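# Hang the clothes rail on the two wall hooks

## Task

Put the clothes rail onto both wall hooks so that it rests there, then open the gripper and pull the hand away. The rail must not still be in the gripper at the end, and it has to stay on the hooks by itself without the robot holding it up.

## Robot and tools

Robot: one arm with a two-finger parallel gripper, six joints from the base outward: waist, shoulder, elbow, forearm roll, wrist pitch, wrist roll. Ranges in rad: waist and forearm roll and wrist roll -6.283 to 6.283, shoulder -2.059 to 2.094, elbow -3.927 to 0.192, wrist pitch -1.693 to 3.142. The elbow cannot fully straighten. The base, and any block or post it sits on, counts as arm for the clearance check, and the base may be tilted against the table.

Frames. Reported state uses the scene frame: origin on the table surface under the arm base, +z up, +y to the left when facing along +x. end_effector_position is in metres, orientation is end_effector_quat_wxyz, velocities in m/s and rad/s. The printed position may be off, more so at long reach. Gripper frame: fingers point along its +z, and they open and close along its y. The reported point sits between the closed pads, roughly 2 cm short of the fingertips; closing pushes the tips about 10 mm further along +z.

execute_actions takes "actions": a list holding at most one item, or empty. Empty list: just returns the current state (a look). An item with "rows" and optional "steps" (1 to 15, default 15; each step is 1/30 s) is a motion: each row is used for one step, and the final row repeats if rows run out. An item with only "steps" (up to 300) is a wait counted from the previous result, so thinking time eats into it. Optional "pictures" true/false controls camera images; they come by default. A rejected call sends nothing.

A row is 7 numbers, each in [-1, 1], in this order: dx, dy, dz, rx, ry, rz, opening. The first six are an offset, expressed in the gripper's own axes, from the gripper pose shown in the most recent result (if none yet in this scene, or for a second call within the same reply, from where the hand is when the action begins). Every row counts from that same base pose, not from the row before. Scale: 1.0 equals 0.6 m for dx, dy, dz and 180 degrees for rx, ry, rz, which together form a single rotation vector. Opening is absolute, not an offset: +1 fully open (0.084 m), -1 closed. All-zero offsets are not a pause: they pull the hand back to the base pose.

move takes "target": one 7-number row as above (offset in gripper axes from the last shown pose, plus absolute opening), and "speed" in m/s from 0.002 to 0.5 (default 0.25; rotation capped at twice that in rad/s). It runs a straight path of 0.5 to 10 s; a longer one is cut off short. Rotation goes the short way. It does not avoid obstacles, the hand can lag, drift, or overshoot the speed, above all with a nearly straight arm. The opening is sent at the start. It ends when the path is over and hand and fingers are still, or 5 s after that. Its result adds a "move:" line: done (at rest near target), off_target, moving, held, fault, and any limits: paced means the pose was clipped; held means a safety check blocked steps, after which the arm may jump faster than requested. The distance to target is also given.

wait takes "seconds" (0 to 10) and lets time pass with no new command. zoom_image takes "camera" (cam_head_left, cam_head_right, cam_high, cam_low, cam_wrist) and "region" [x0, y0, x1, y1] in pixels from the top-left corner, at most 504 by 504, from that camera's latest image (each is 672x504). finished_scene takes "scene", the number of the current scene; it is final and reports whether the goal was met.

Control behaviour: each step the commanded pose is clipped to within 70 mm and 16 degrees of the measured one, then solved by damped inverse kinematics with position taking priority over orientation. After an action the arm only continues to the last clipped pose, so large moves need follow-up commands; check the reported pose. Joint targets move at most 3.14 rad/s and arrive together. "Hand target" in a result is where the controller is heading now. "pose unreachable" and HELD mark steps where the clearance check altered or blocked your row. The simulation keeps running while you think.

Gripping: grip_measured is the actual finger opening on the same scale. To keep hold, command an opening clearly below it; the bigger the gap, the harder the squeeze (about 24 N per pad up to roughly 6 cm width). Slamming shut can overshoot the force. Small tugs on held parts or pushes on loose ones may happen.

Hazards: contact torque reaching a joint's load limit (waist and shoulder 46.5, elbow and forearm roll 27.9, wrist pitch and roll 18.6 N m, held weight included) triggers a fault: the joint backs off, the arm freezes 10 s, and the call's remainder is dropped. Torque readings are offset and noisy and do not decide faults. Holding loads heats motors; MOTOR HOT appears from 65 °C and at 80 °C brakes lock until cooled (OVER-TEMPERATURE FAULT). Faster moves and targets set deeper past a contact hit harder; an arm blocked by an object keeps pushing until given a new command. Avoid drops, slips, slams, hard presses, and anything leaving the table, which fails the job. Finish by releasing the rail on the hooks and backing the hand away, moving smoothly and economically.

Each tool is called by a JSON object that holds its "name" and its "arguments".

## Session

{"name": "execute_actions", "arguments": {"actions": []}}

Scene clock: 0.00 s of 5700.00 s.
end_effector_position=(+0.1725, -0.1113, +0.2251) grip_measured=+1.00 end_effector_quat_wxyz=(+0.162, -0.588, +0.789, -0.076) end_effector_velocity=(+0.000, -0.000, +0.000) end_effector_angular_velocity=(+0.002, -0.001, -0.002)
Joint positions: [-1.167 -1.405 -0.141  0.341  1.395  0.854  0.084]
Joint velocities: [-0.002  0.    -0.     0.002  0.     0.001 -0.   ]
Joint torques (N m, as the arm reports them, + toward a larger angle): no reading
Motor temperatures (°C, as the motors report them): [37 36 34 35 36 38]
Hand target: +0.172, -0.111, +0.225; +0.162, -0.588, +0.789, -0.076

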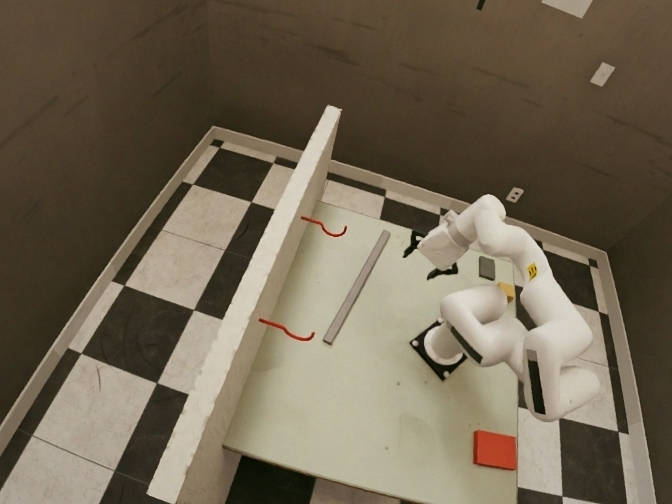

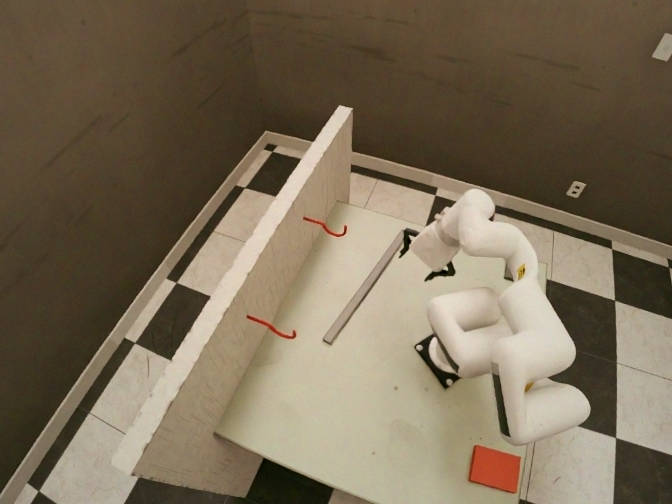

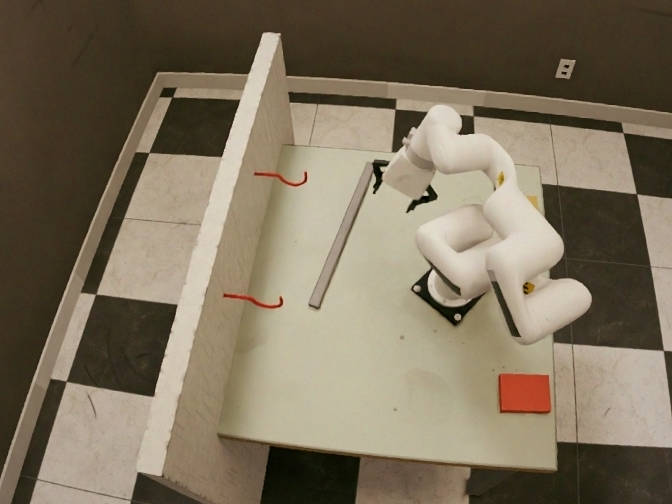

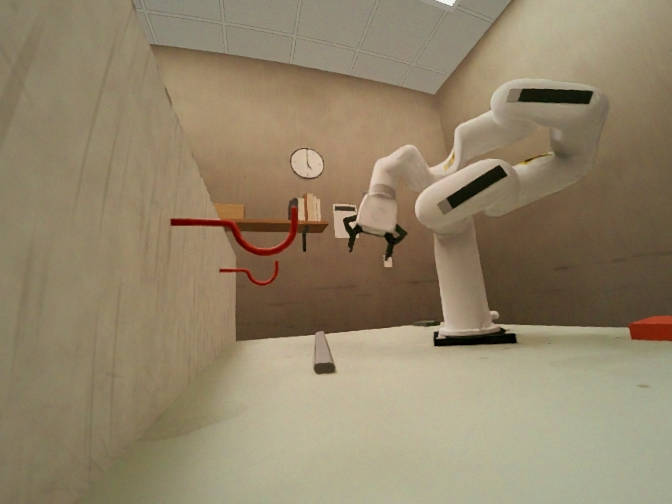

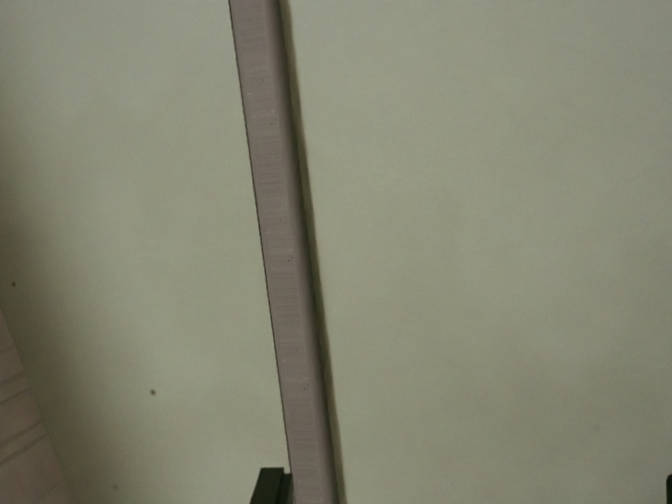

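{"name": "move", "arguments": {"target": [-0.006,-0.292,-0.125,-0.108,0.039,-0.091,1]}}

Scene clock: 12.33 s of 5700.00 s.
end_effector_position=(+0.3059, -0.1651, +0.3495) grip_measured=+1.00 end_effector_quat_wxyz=(-0.001, +0.707, -0.708, -0.000) end_effector_velocity=(+0.001, -0.001, +0.001) end_effector_angular_velocity=(-0.001, +0.008, +0.003)
Joint positions: [-0.688 -0.489 -0.99  -0.     1.462  1.08   0.084]
Joint velocities: [ 0.003  0.011 -0.014 -0.005  0.009  0.    -0.   ]
Joint torques (N m, as the arm reports them, + toward a larger angle): [  0.48  -7.28 -14.26   0.24  -1.33  -0.25]
Motor temperatures (°C, as the motors report them): [37 36 36 35 36 38]
Hand target: +0.306, -0.165, +0.350; -0.001, +0.707, -0.707, -0.001
Off the commanded pose: 0.001 m, 0 deg.
After step 90, 7.83 s passed at rest.
move: done

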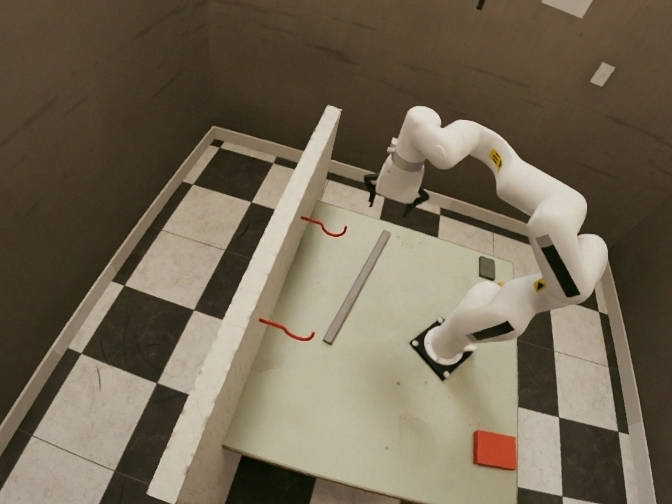

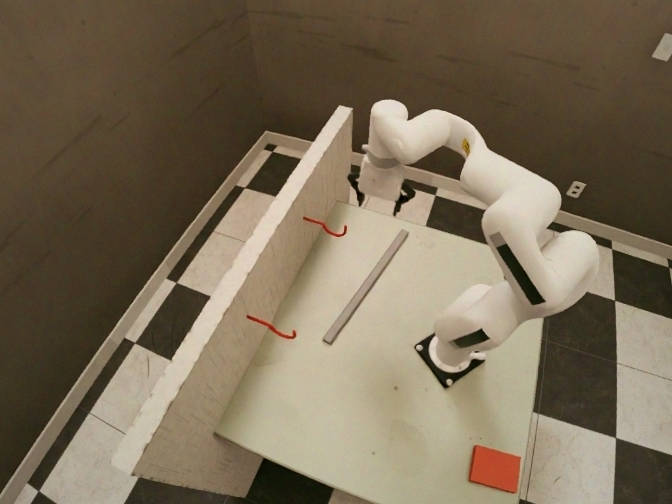

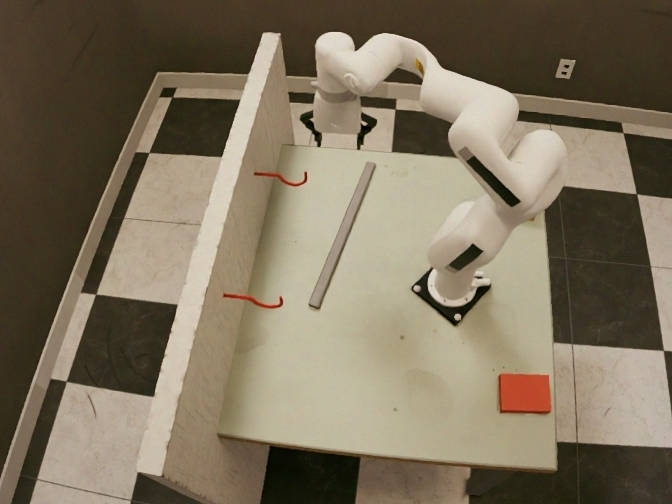

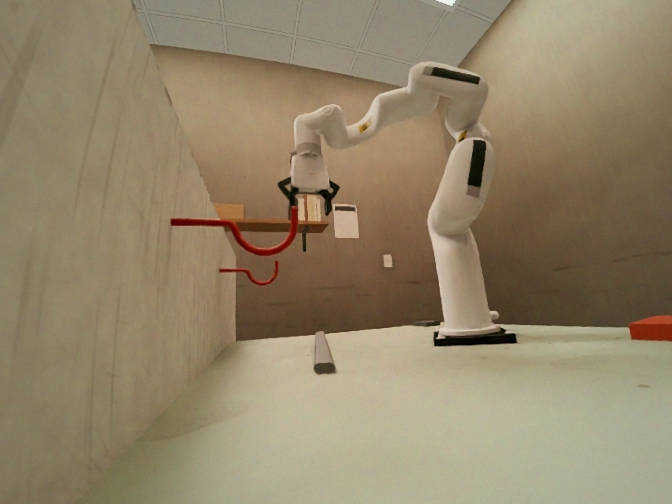

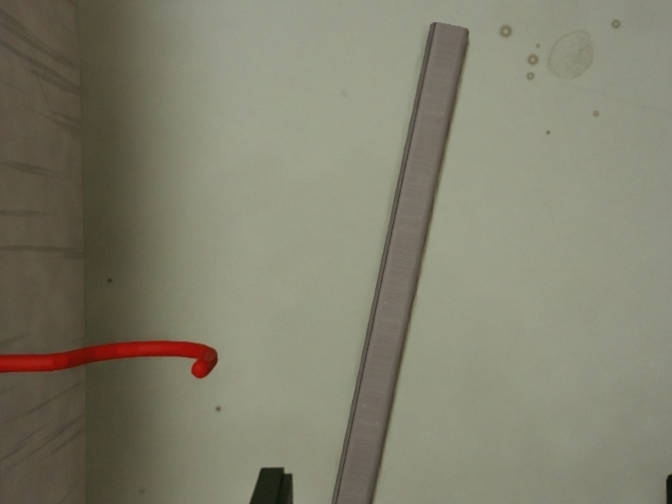

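{"name": "move", "arguments": {"target": [-0.025,0.010,0.5,0,0,0.063,0.4], "speed": 0.2}}

Scene clock: 19.57 s of 5700.00 s.
end_effector_position=(+0.2997, -0.1501, +0.0499) grip_measured=+0.39 end_effector_quat_wxyz=(+0.001, -0.633, +0.774, -0.000) end_effector_velocity=(-0.001, +0.000, -0.003) end_effector_angular_velocity=(+0.002, +0.003, -0.003)
Joint positions: [-0.659 -0.099 -0.389 -0.003  0.469  1.311  0.061]
Joint velocities: [-0.001  0.009  0.     0.001 -0.006  0.002 -0.   ]
Joint torques (N m, as the arm reports them, + toward a larger angle): [  0.19 -10.02 -10.81   0.32  -1.37  -0.14]
Motor temperatures (°C, as the motors report them): [37 36 36 35 36 38]
Hand target: +0.299, -0.150, +0.049; +0.001, -0.633, +0.774, +0.000
Off the commanded pose: 0.001 m, 0 deg.
After step 90, 2.13 s passed at rest.
move: done

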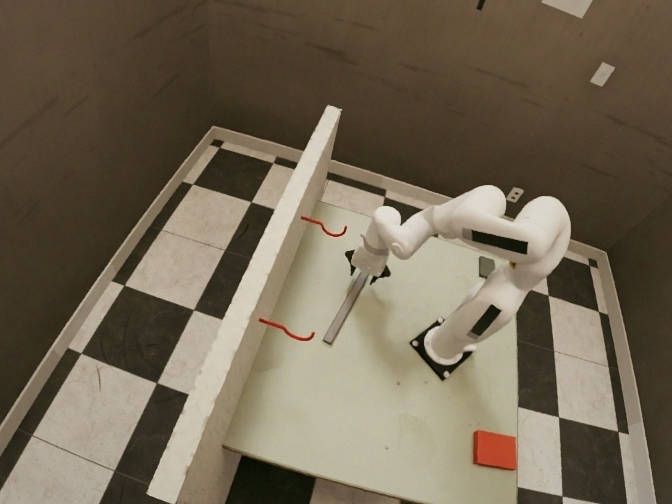

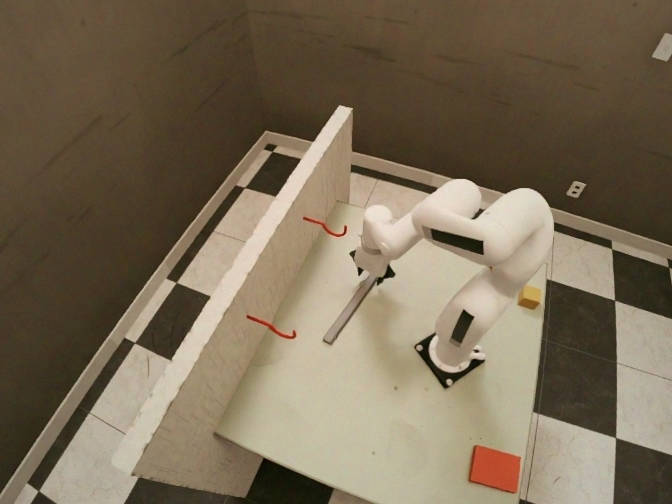

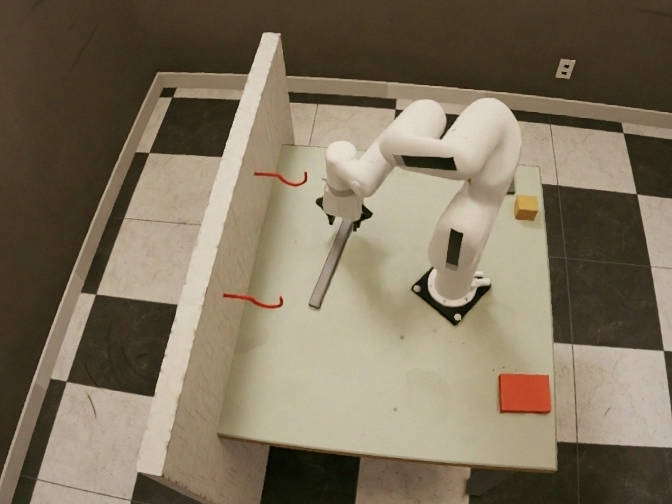

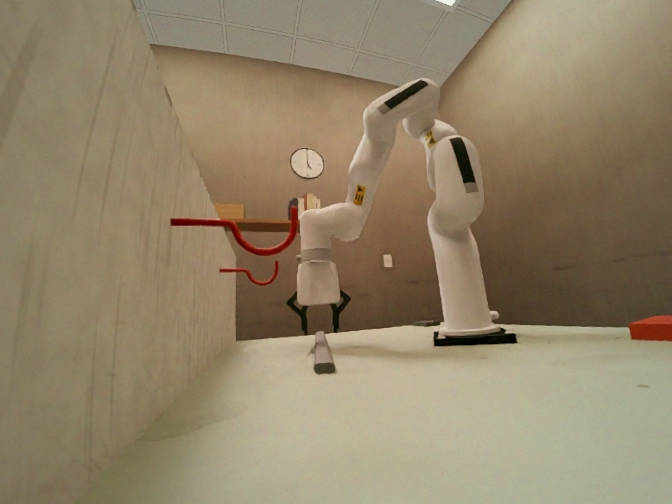

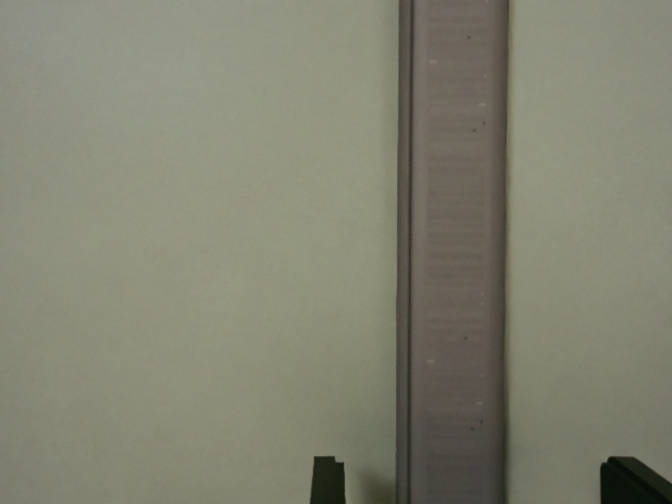

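{"name": "move", "arguments": {"target": [0,0,0.045,0,0,0.002,0.2], "speed": 0.04}}

{"name": "move", "arguments": {"target": [0,0,0,0,0,0,-1]}}

{"name": "move", "arguments": {"target": [0,0,-0.42,0,0,-0.065,-1], "speed": 0.13}}

{"name": "move", "arguments": {"target": [-0.25,-0.218,0,0,0,0,-1], "speed": 0.13}}

Scene clock: 29.90 s of 5700.00 s.
end_effector_position=(+0.2997, -0.1501, +0.0231) grip_measured=+0.19 end_effector_quat_wxyz=(+0.001, -0.630, +0.776, -0.000) end_effector_velocity=(+0.002, -0.001, -0.001) end_effector_angular_velocity=(-0.002, -0.004, -0.001)
Joint positions: [-0.66   0.005 -0.387 -0.005  0.364  1.318  0.052]
Joint velocities: [ 0.001  0.006 -0.002  0.    -0.008  0.001 -0.   ]
Joint torques (N m, as the arm reports them, + toward a larger angle): [  0.14 -10.65  -9.75   0.42  -1.41  -0.16]
Motor temperatures (°C, as the motors report them): [37 36 36 35 36 38]
Hand target: +0.300, -0.150, +0.023; +0.001, -0.630, +0.776, -0.000
Off the commanded pose: 0.000 m, 0 deg.
After step 90, 6.33 s passed at rest.
move: done

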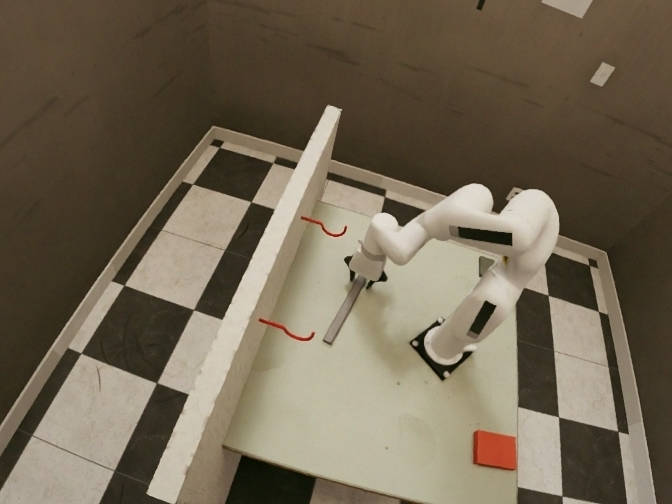

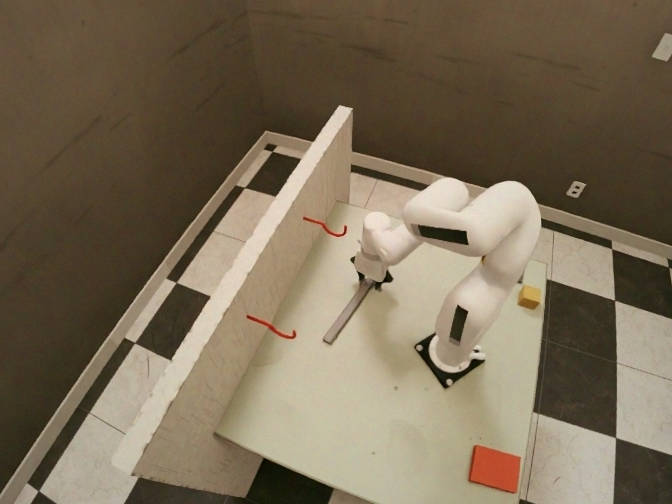

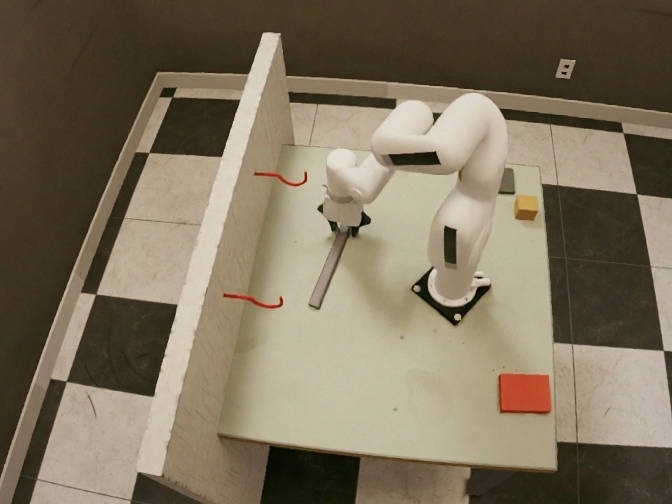

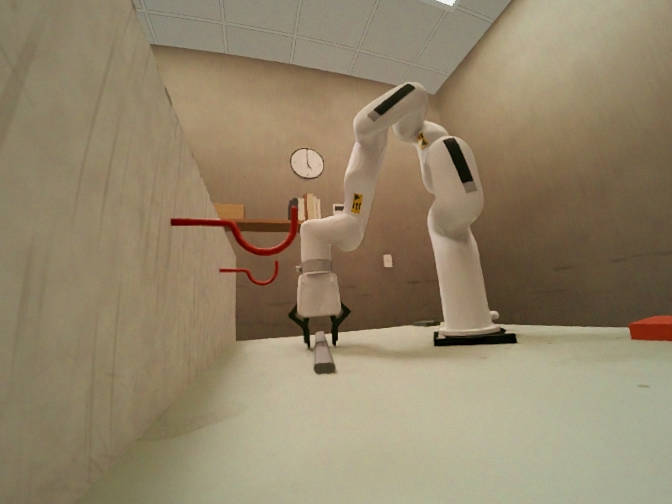

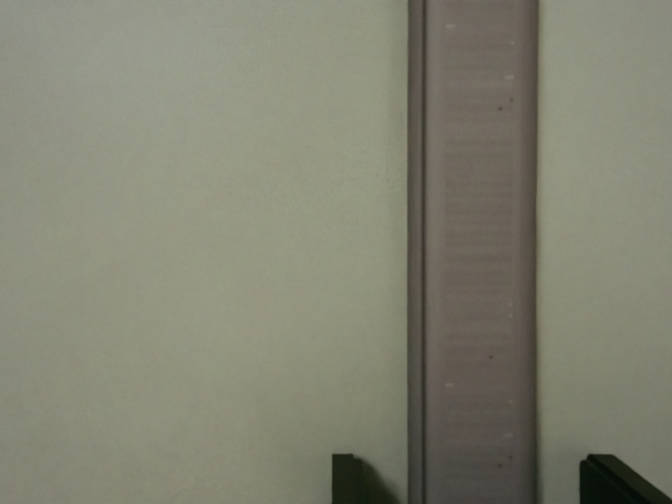

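Scene clock: 30.40 s of 5700.00 s.
end_effector_position=(+0.2998, -0.1502, +0.0232) grip_measured=-0.34 end_effector_quat_wxyz=(+0.001, -0.630, +0.776, -0.000) end_effector_velocity=(-0.000, +0.000, -0.000) end_effector_angular_velocity=(+0.000, +0.000, +0.002)
Joint positions: [-0.66   0.005 -0.387 -0.005  0.364  1.318  0.029]
Joint velocities: [ 0.001  0.     0.     0.     0.    -0.001  0.   ]
Joint torques (N m, as the arm reports them, + toward a larger angle): [  0.24 -10.49  -9.75   0.42  -1.41  -0.21]
Motor temperatures (°C, as the motors report them): [37 36 36 35 36 38]
Hand target: +0.300, -0.150, +0.023; +0.001, -0.630, +0.776, -0.000
Off the commanded pose: 0.000 m, 0 deg.
move: done

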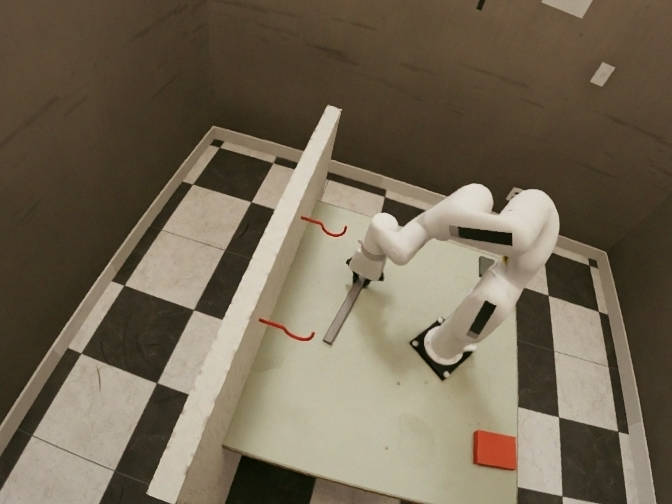

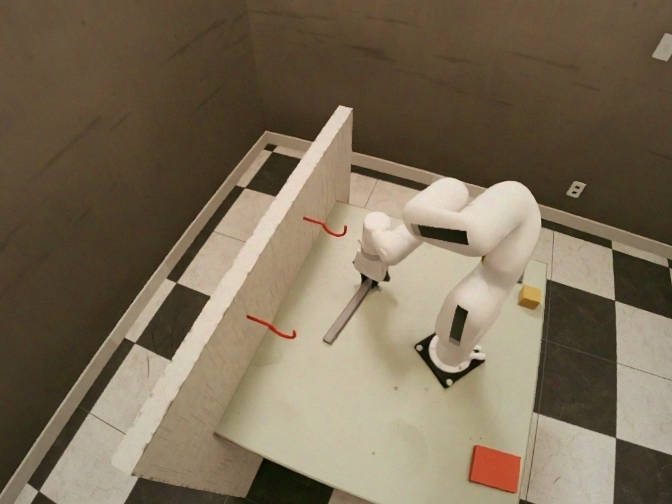

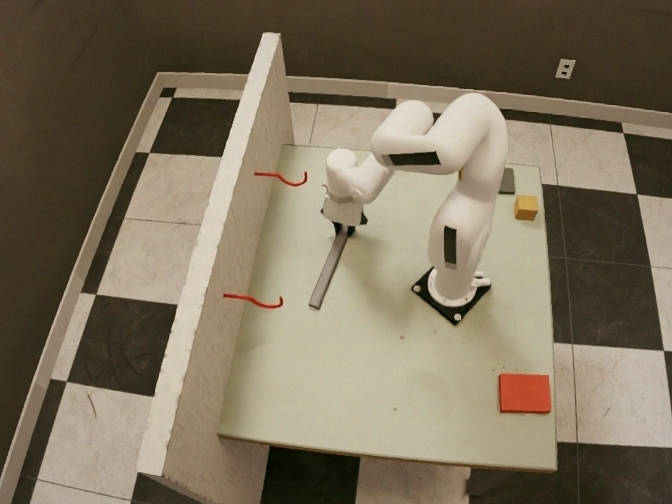

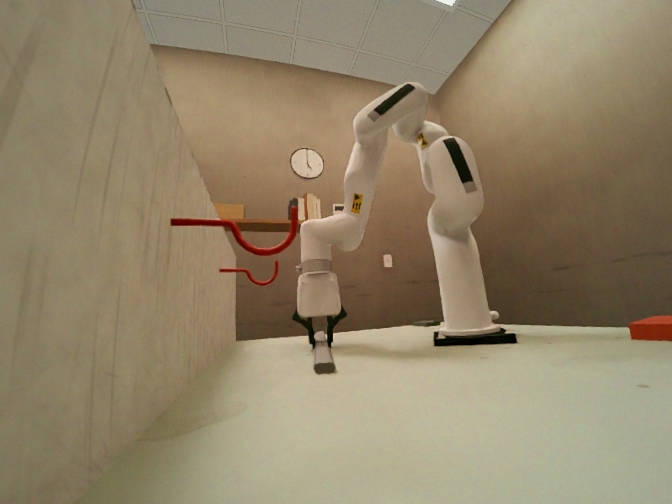

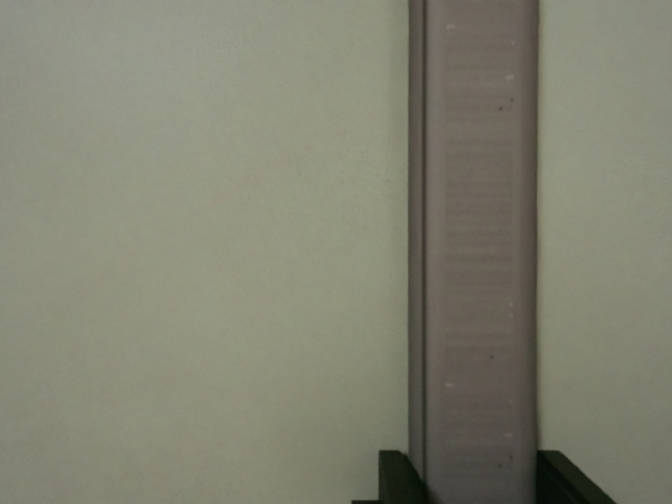

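Scene clock: 32.77 s of 5700.00 s.
end_effector_position=(+0.2997, -0.1499, +0.2746) grip_measured=-0.34 end_effector_quat_wxyz=(-0.001, +0.706, -0.708, -0.000) end_effector_velocity=(+0.001, -0.001, +0.004) end_effector_angular_velocity=(-0.002, -0.002, +0.002)
Joint positions: [-0.657 -0.538 -0.739 -0.001  1.26   1.112  0.029]
Joint velocities: [ 0.    -0.001 -0.01  -0.001  0.007 -0.002 -0.   ]
Joint torques (N m, as the arm reports them, + toward a larger angle): [ -0.02  -7.66 -15.42   0.24  -1.61  -0.17]
Motor temperatures (°C, as the motors report them): [37 36 36 35 36 38]
Hand target: +0.300, -0.150, +0.275; -0.002, +0.707, -0.708, +0.000
Off the commanded pose: 0.001 m, 0 deg.
move: done

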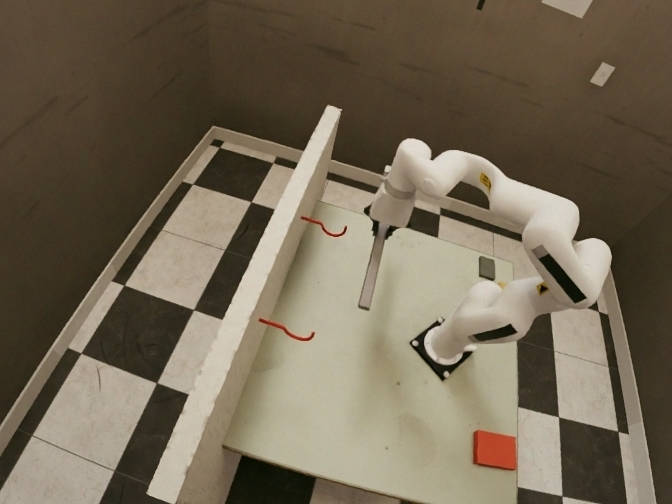

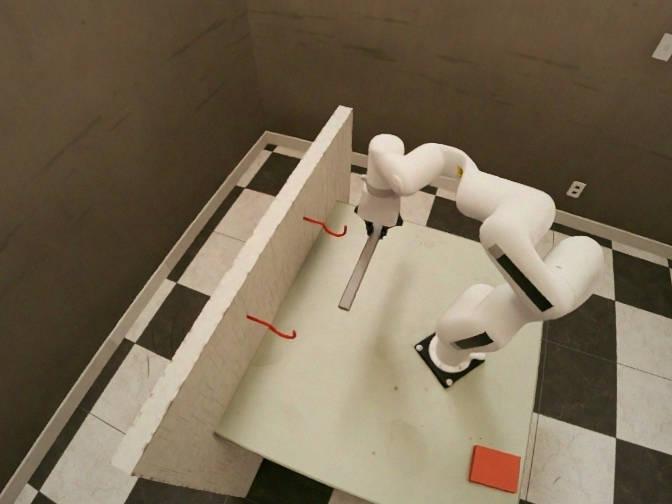

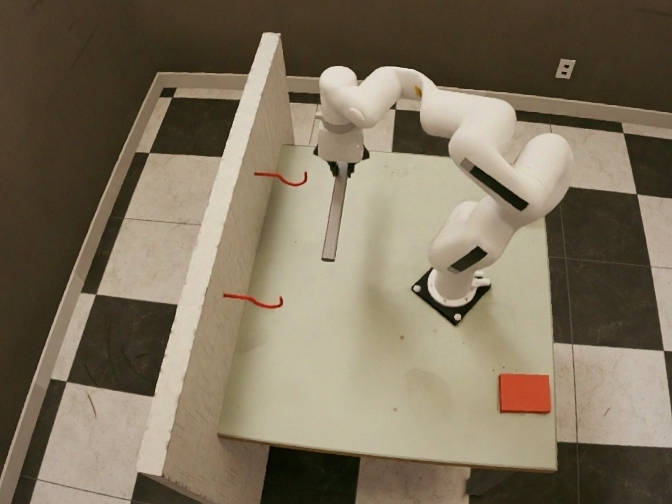

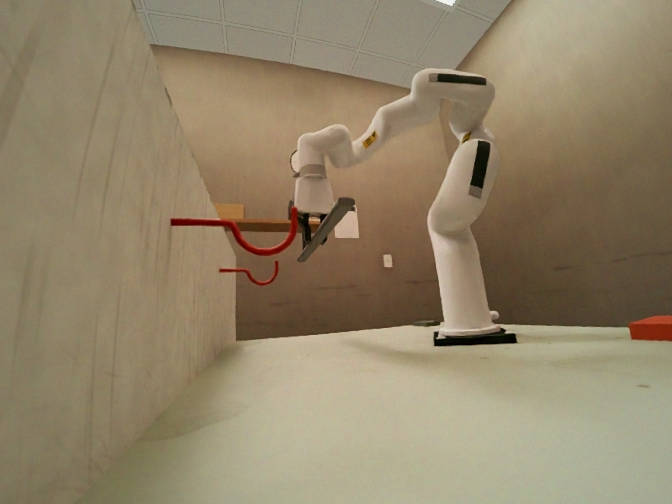

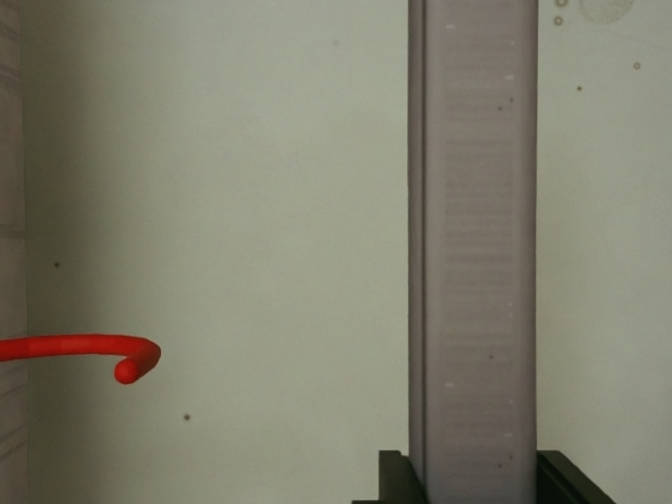

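Scene clock: 34.77 s of 5700.00 s.
end_effector_position=(+0.4306, -0.0001, +0.2748) grip_measured=-0.34 end_effector_quat_wxyz=(-0.002, +0.706, -0.708, -0.001) end_effector_velocity=(+0.001, +0.000, +0.000) end_effector_angular_velocity=(-0.001, +0.000, +0.000)
Joint positions: [-0.186 -0.19  -1.038 -0.007  1.213  1.585  0.029]
Joint velocities: [ 0.001  0.004 -0.005 -0.001  0.001  0.001  0.   ]
Joint torques (N m, as the arm reports them, + toward a larger angle): [  0.21 -12.69 -15.5    0.3   -1.57  -0.19]
Motor temperatures (°C, as the motors report them): [37 36 36 35 36 38]
Hand target: +0.431, +0.000, +0.275; -0.002, +0.706, -0.708, -0.001
Off the commanded pose: 0.000 m, 0 deg.
move: done

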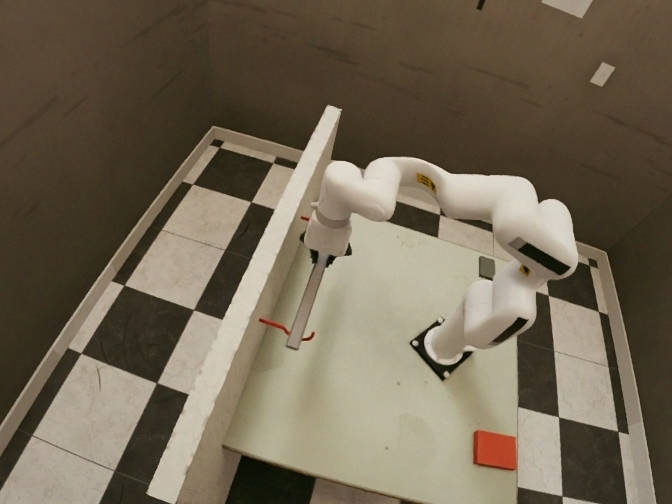

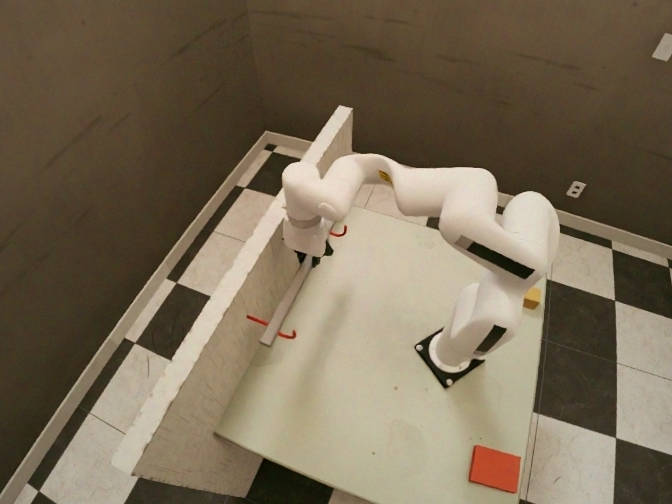

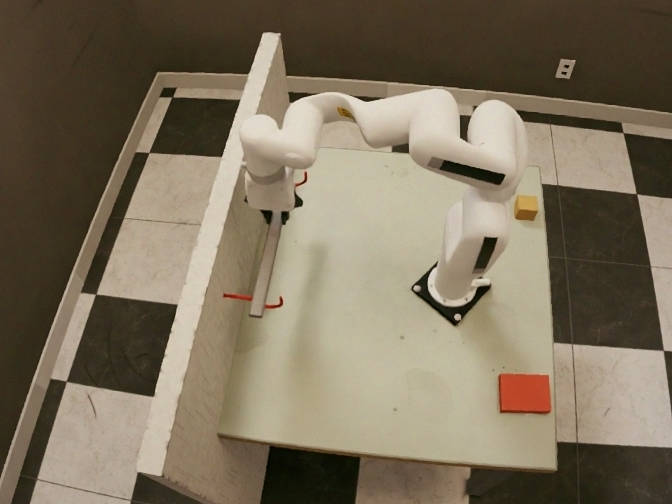

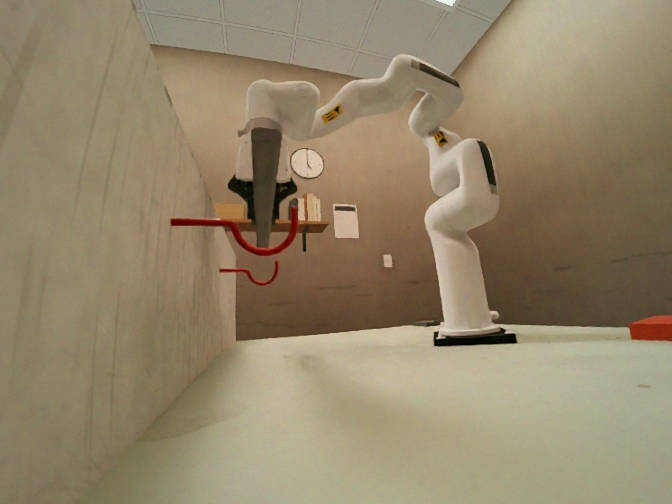

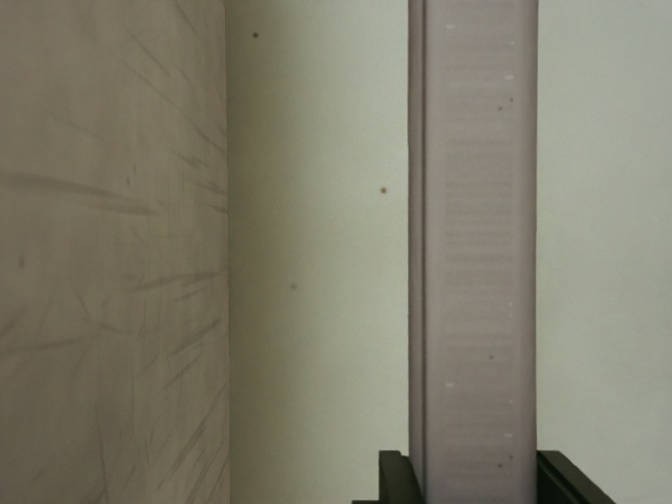

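Aligned. Lower to about z=0.20.

{"name": "move", "arguments": {"target": [0,-0.002,0.12,0,0,0,-1], "speed": 0.05}}

{"name": "zoom_image", "arguments": {"camera": "cam_low", "region": [160,150,360,300]}}

Scene clock: 39.47 s of 5700.00 s.
end_effector_position=(+0.4319, -0.0000, +0.2031) grip_measured=-0.34 end_effector_quat_wxyz=(-0.002, +0.706, -0.708, -0.001) end_effector_velocity=(+0.000, +0.000, -0.001) end_effector_angular_velocity=(+0.000, -0.000, +0.000)
Joint positions: [-0.188 -0.127 -0.893 -0.008  1.004  1.585  0.029]
Joint velocities: [ 0.001  0.002  0.002  0.    -0.004  0.    -0.   ]
Joint torques (N m, as the arm reports them, + toward a larger angle): [  0.21 -12.91 -14.89   0.39  -1.51  -0.16]
Motor temperatures (°C, as the motors report them): [37 36 37 35 36 38]
Hand target: +0.432, -0.000, +0.203; -0.002, +0.706, -0.708, -0.001
Off the commanded pose: 0.000 m, 0 deg.
move: done

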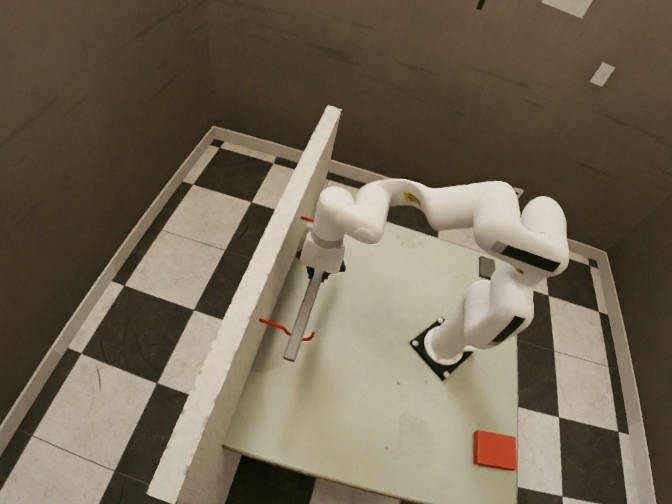

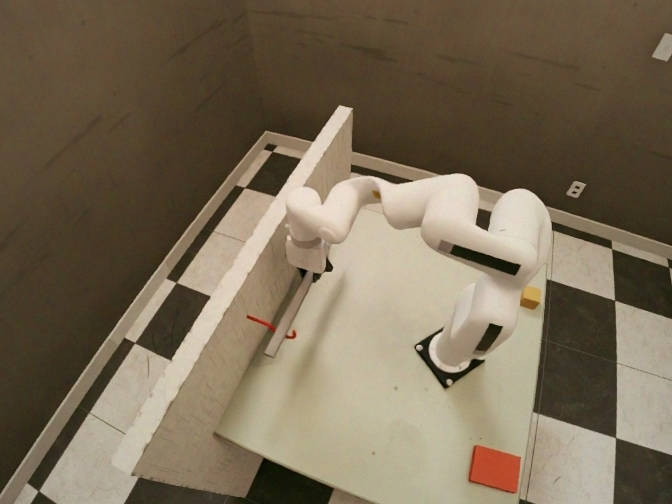

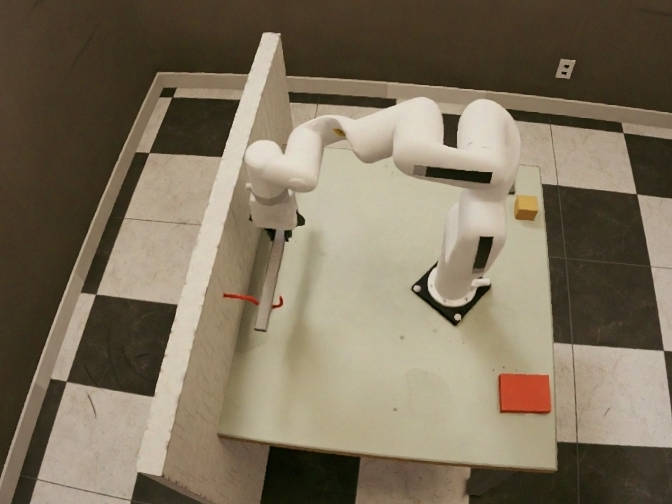

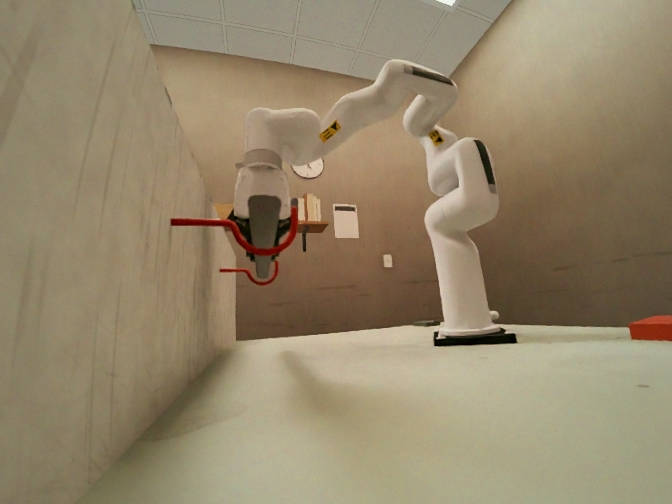

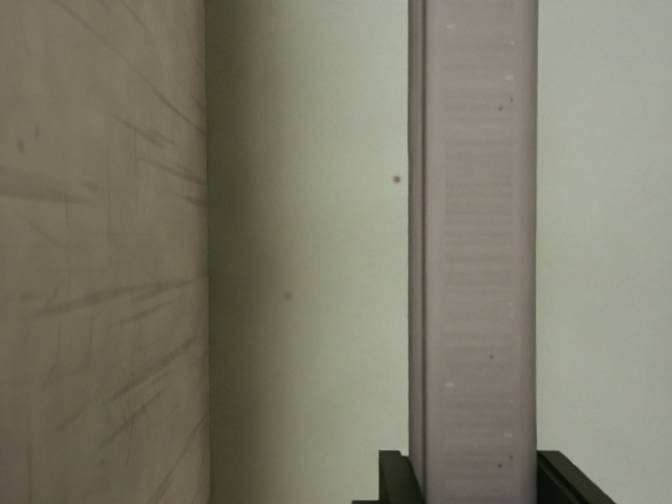

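Region (160, 150, 360, 300) of cam_low's 672x504 image, scaled by 2.520, with more detail than that image has; it fills the top 378 rows of this view, and the rest is white.

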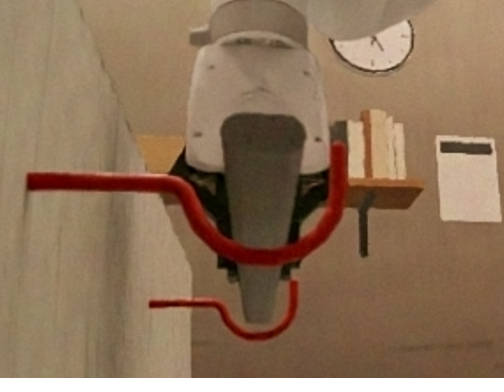

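{"name": "move", "arguments": {"target": [0,0,0.022,0,0,0,-1], "speed": 0.012}}

Scene clock: 44.87 s of 5700.00 s.
end_effector_position=(+0.4319, -0.0000, +0.1900) grip_measured=-0.34 end_effector_quat_wxyz=(-0.002, +0.706, -0.708, -0.001) end_effector_velocity=(+0.001, +0.000, -0.000) end_effector_angular_velocity=(+0.000, -0.004, +0.001)
Joint positions: [-0.188 -0.11  -0.871 -0.008  0.966  1.585  0.029]
Joint velocities: [ 0.001  0.001  0.002  0.    -0.007 -0.    -0.   ]
Joint torques (N m, as the arm reports them, + toward a larger angle): [  0.52 -13.26 -14.98   0.27  -1.58  -0.25]
Motor temperatures (°C, as the motors report them): [37 36 37 35 36 38]
Hand target: +0.432, -0.000, +0.190; -0.002, +0.706, -0.708, -0.001
Off the commanded pose: 0.000 m, 0 deg.
After step 90, 1.10 s passed at rest.
move: done

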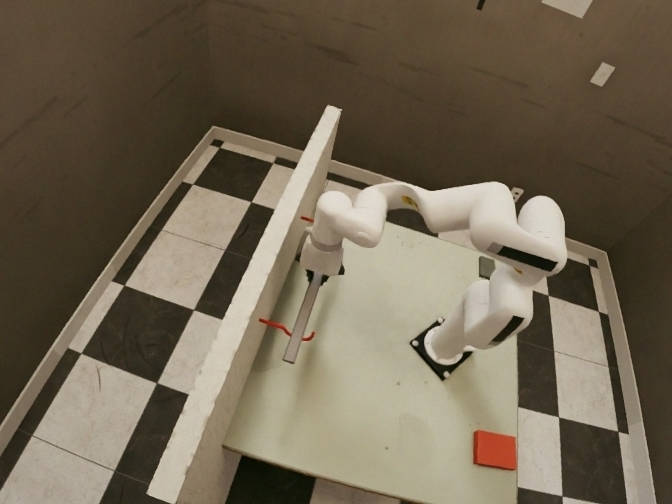

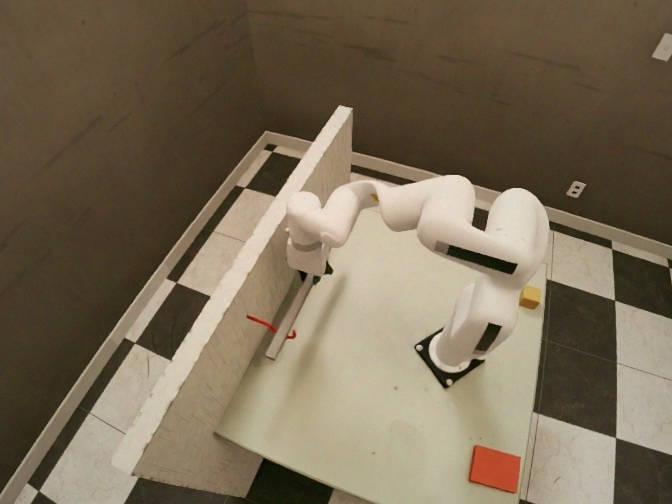

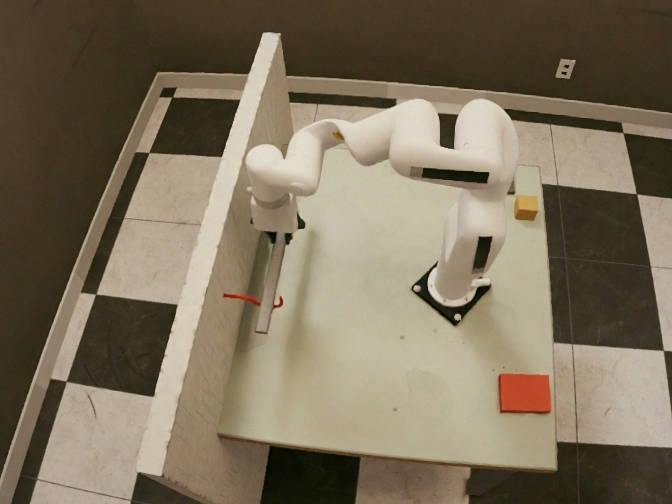

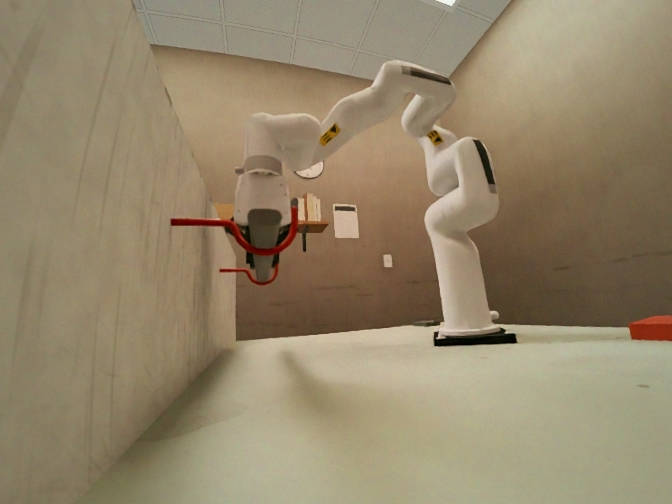

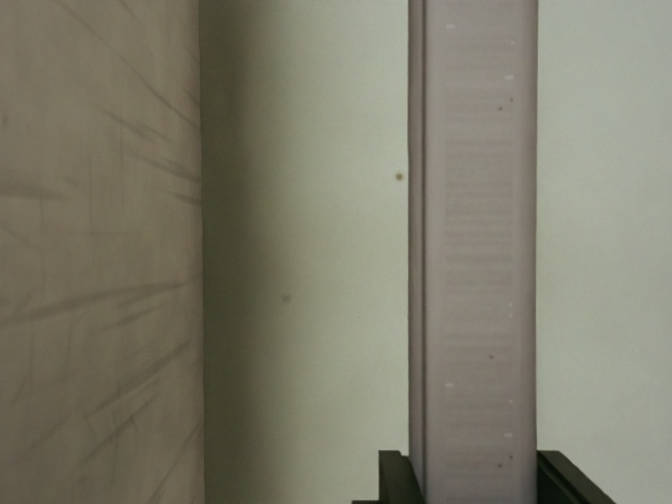

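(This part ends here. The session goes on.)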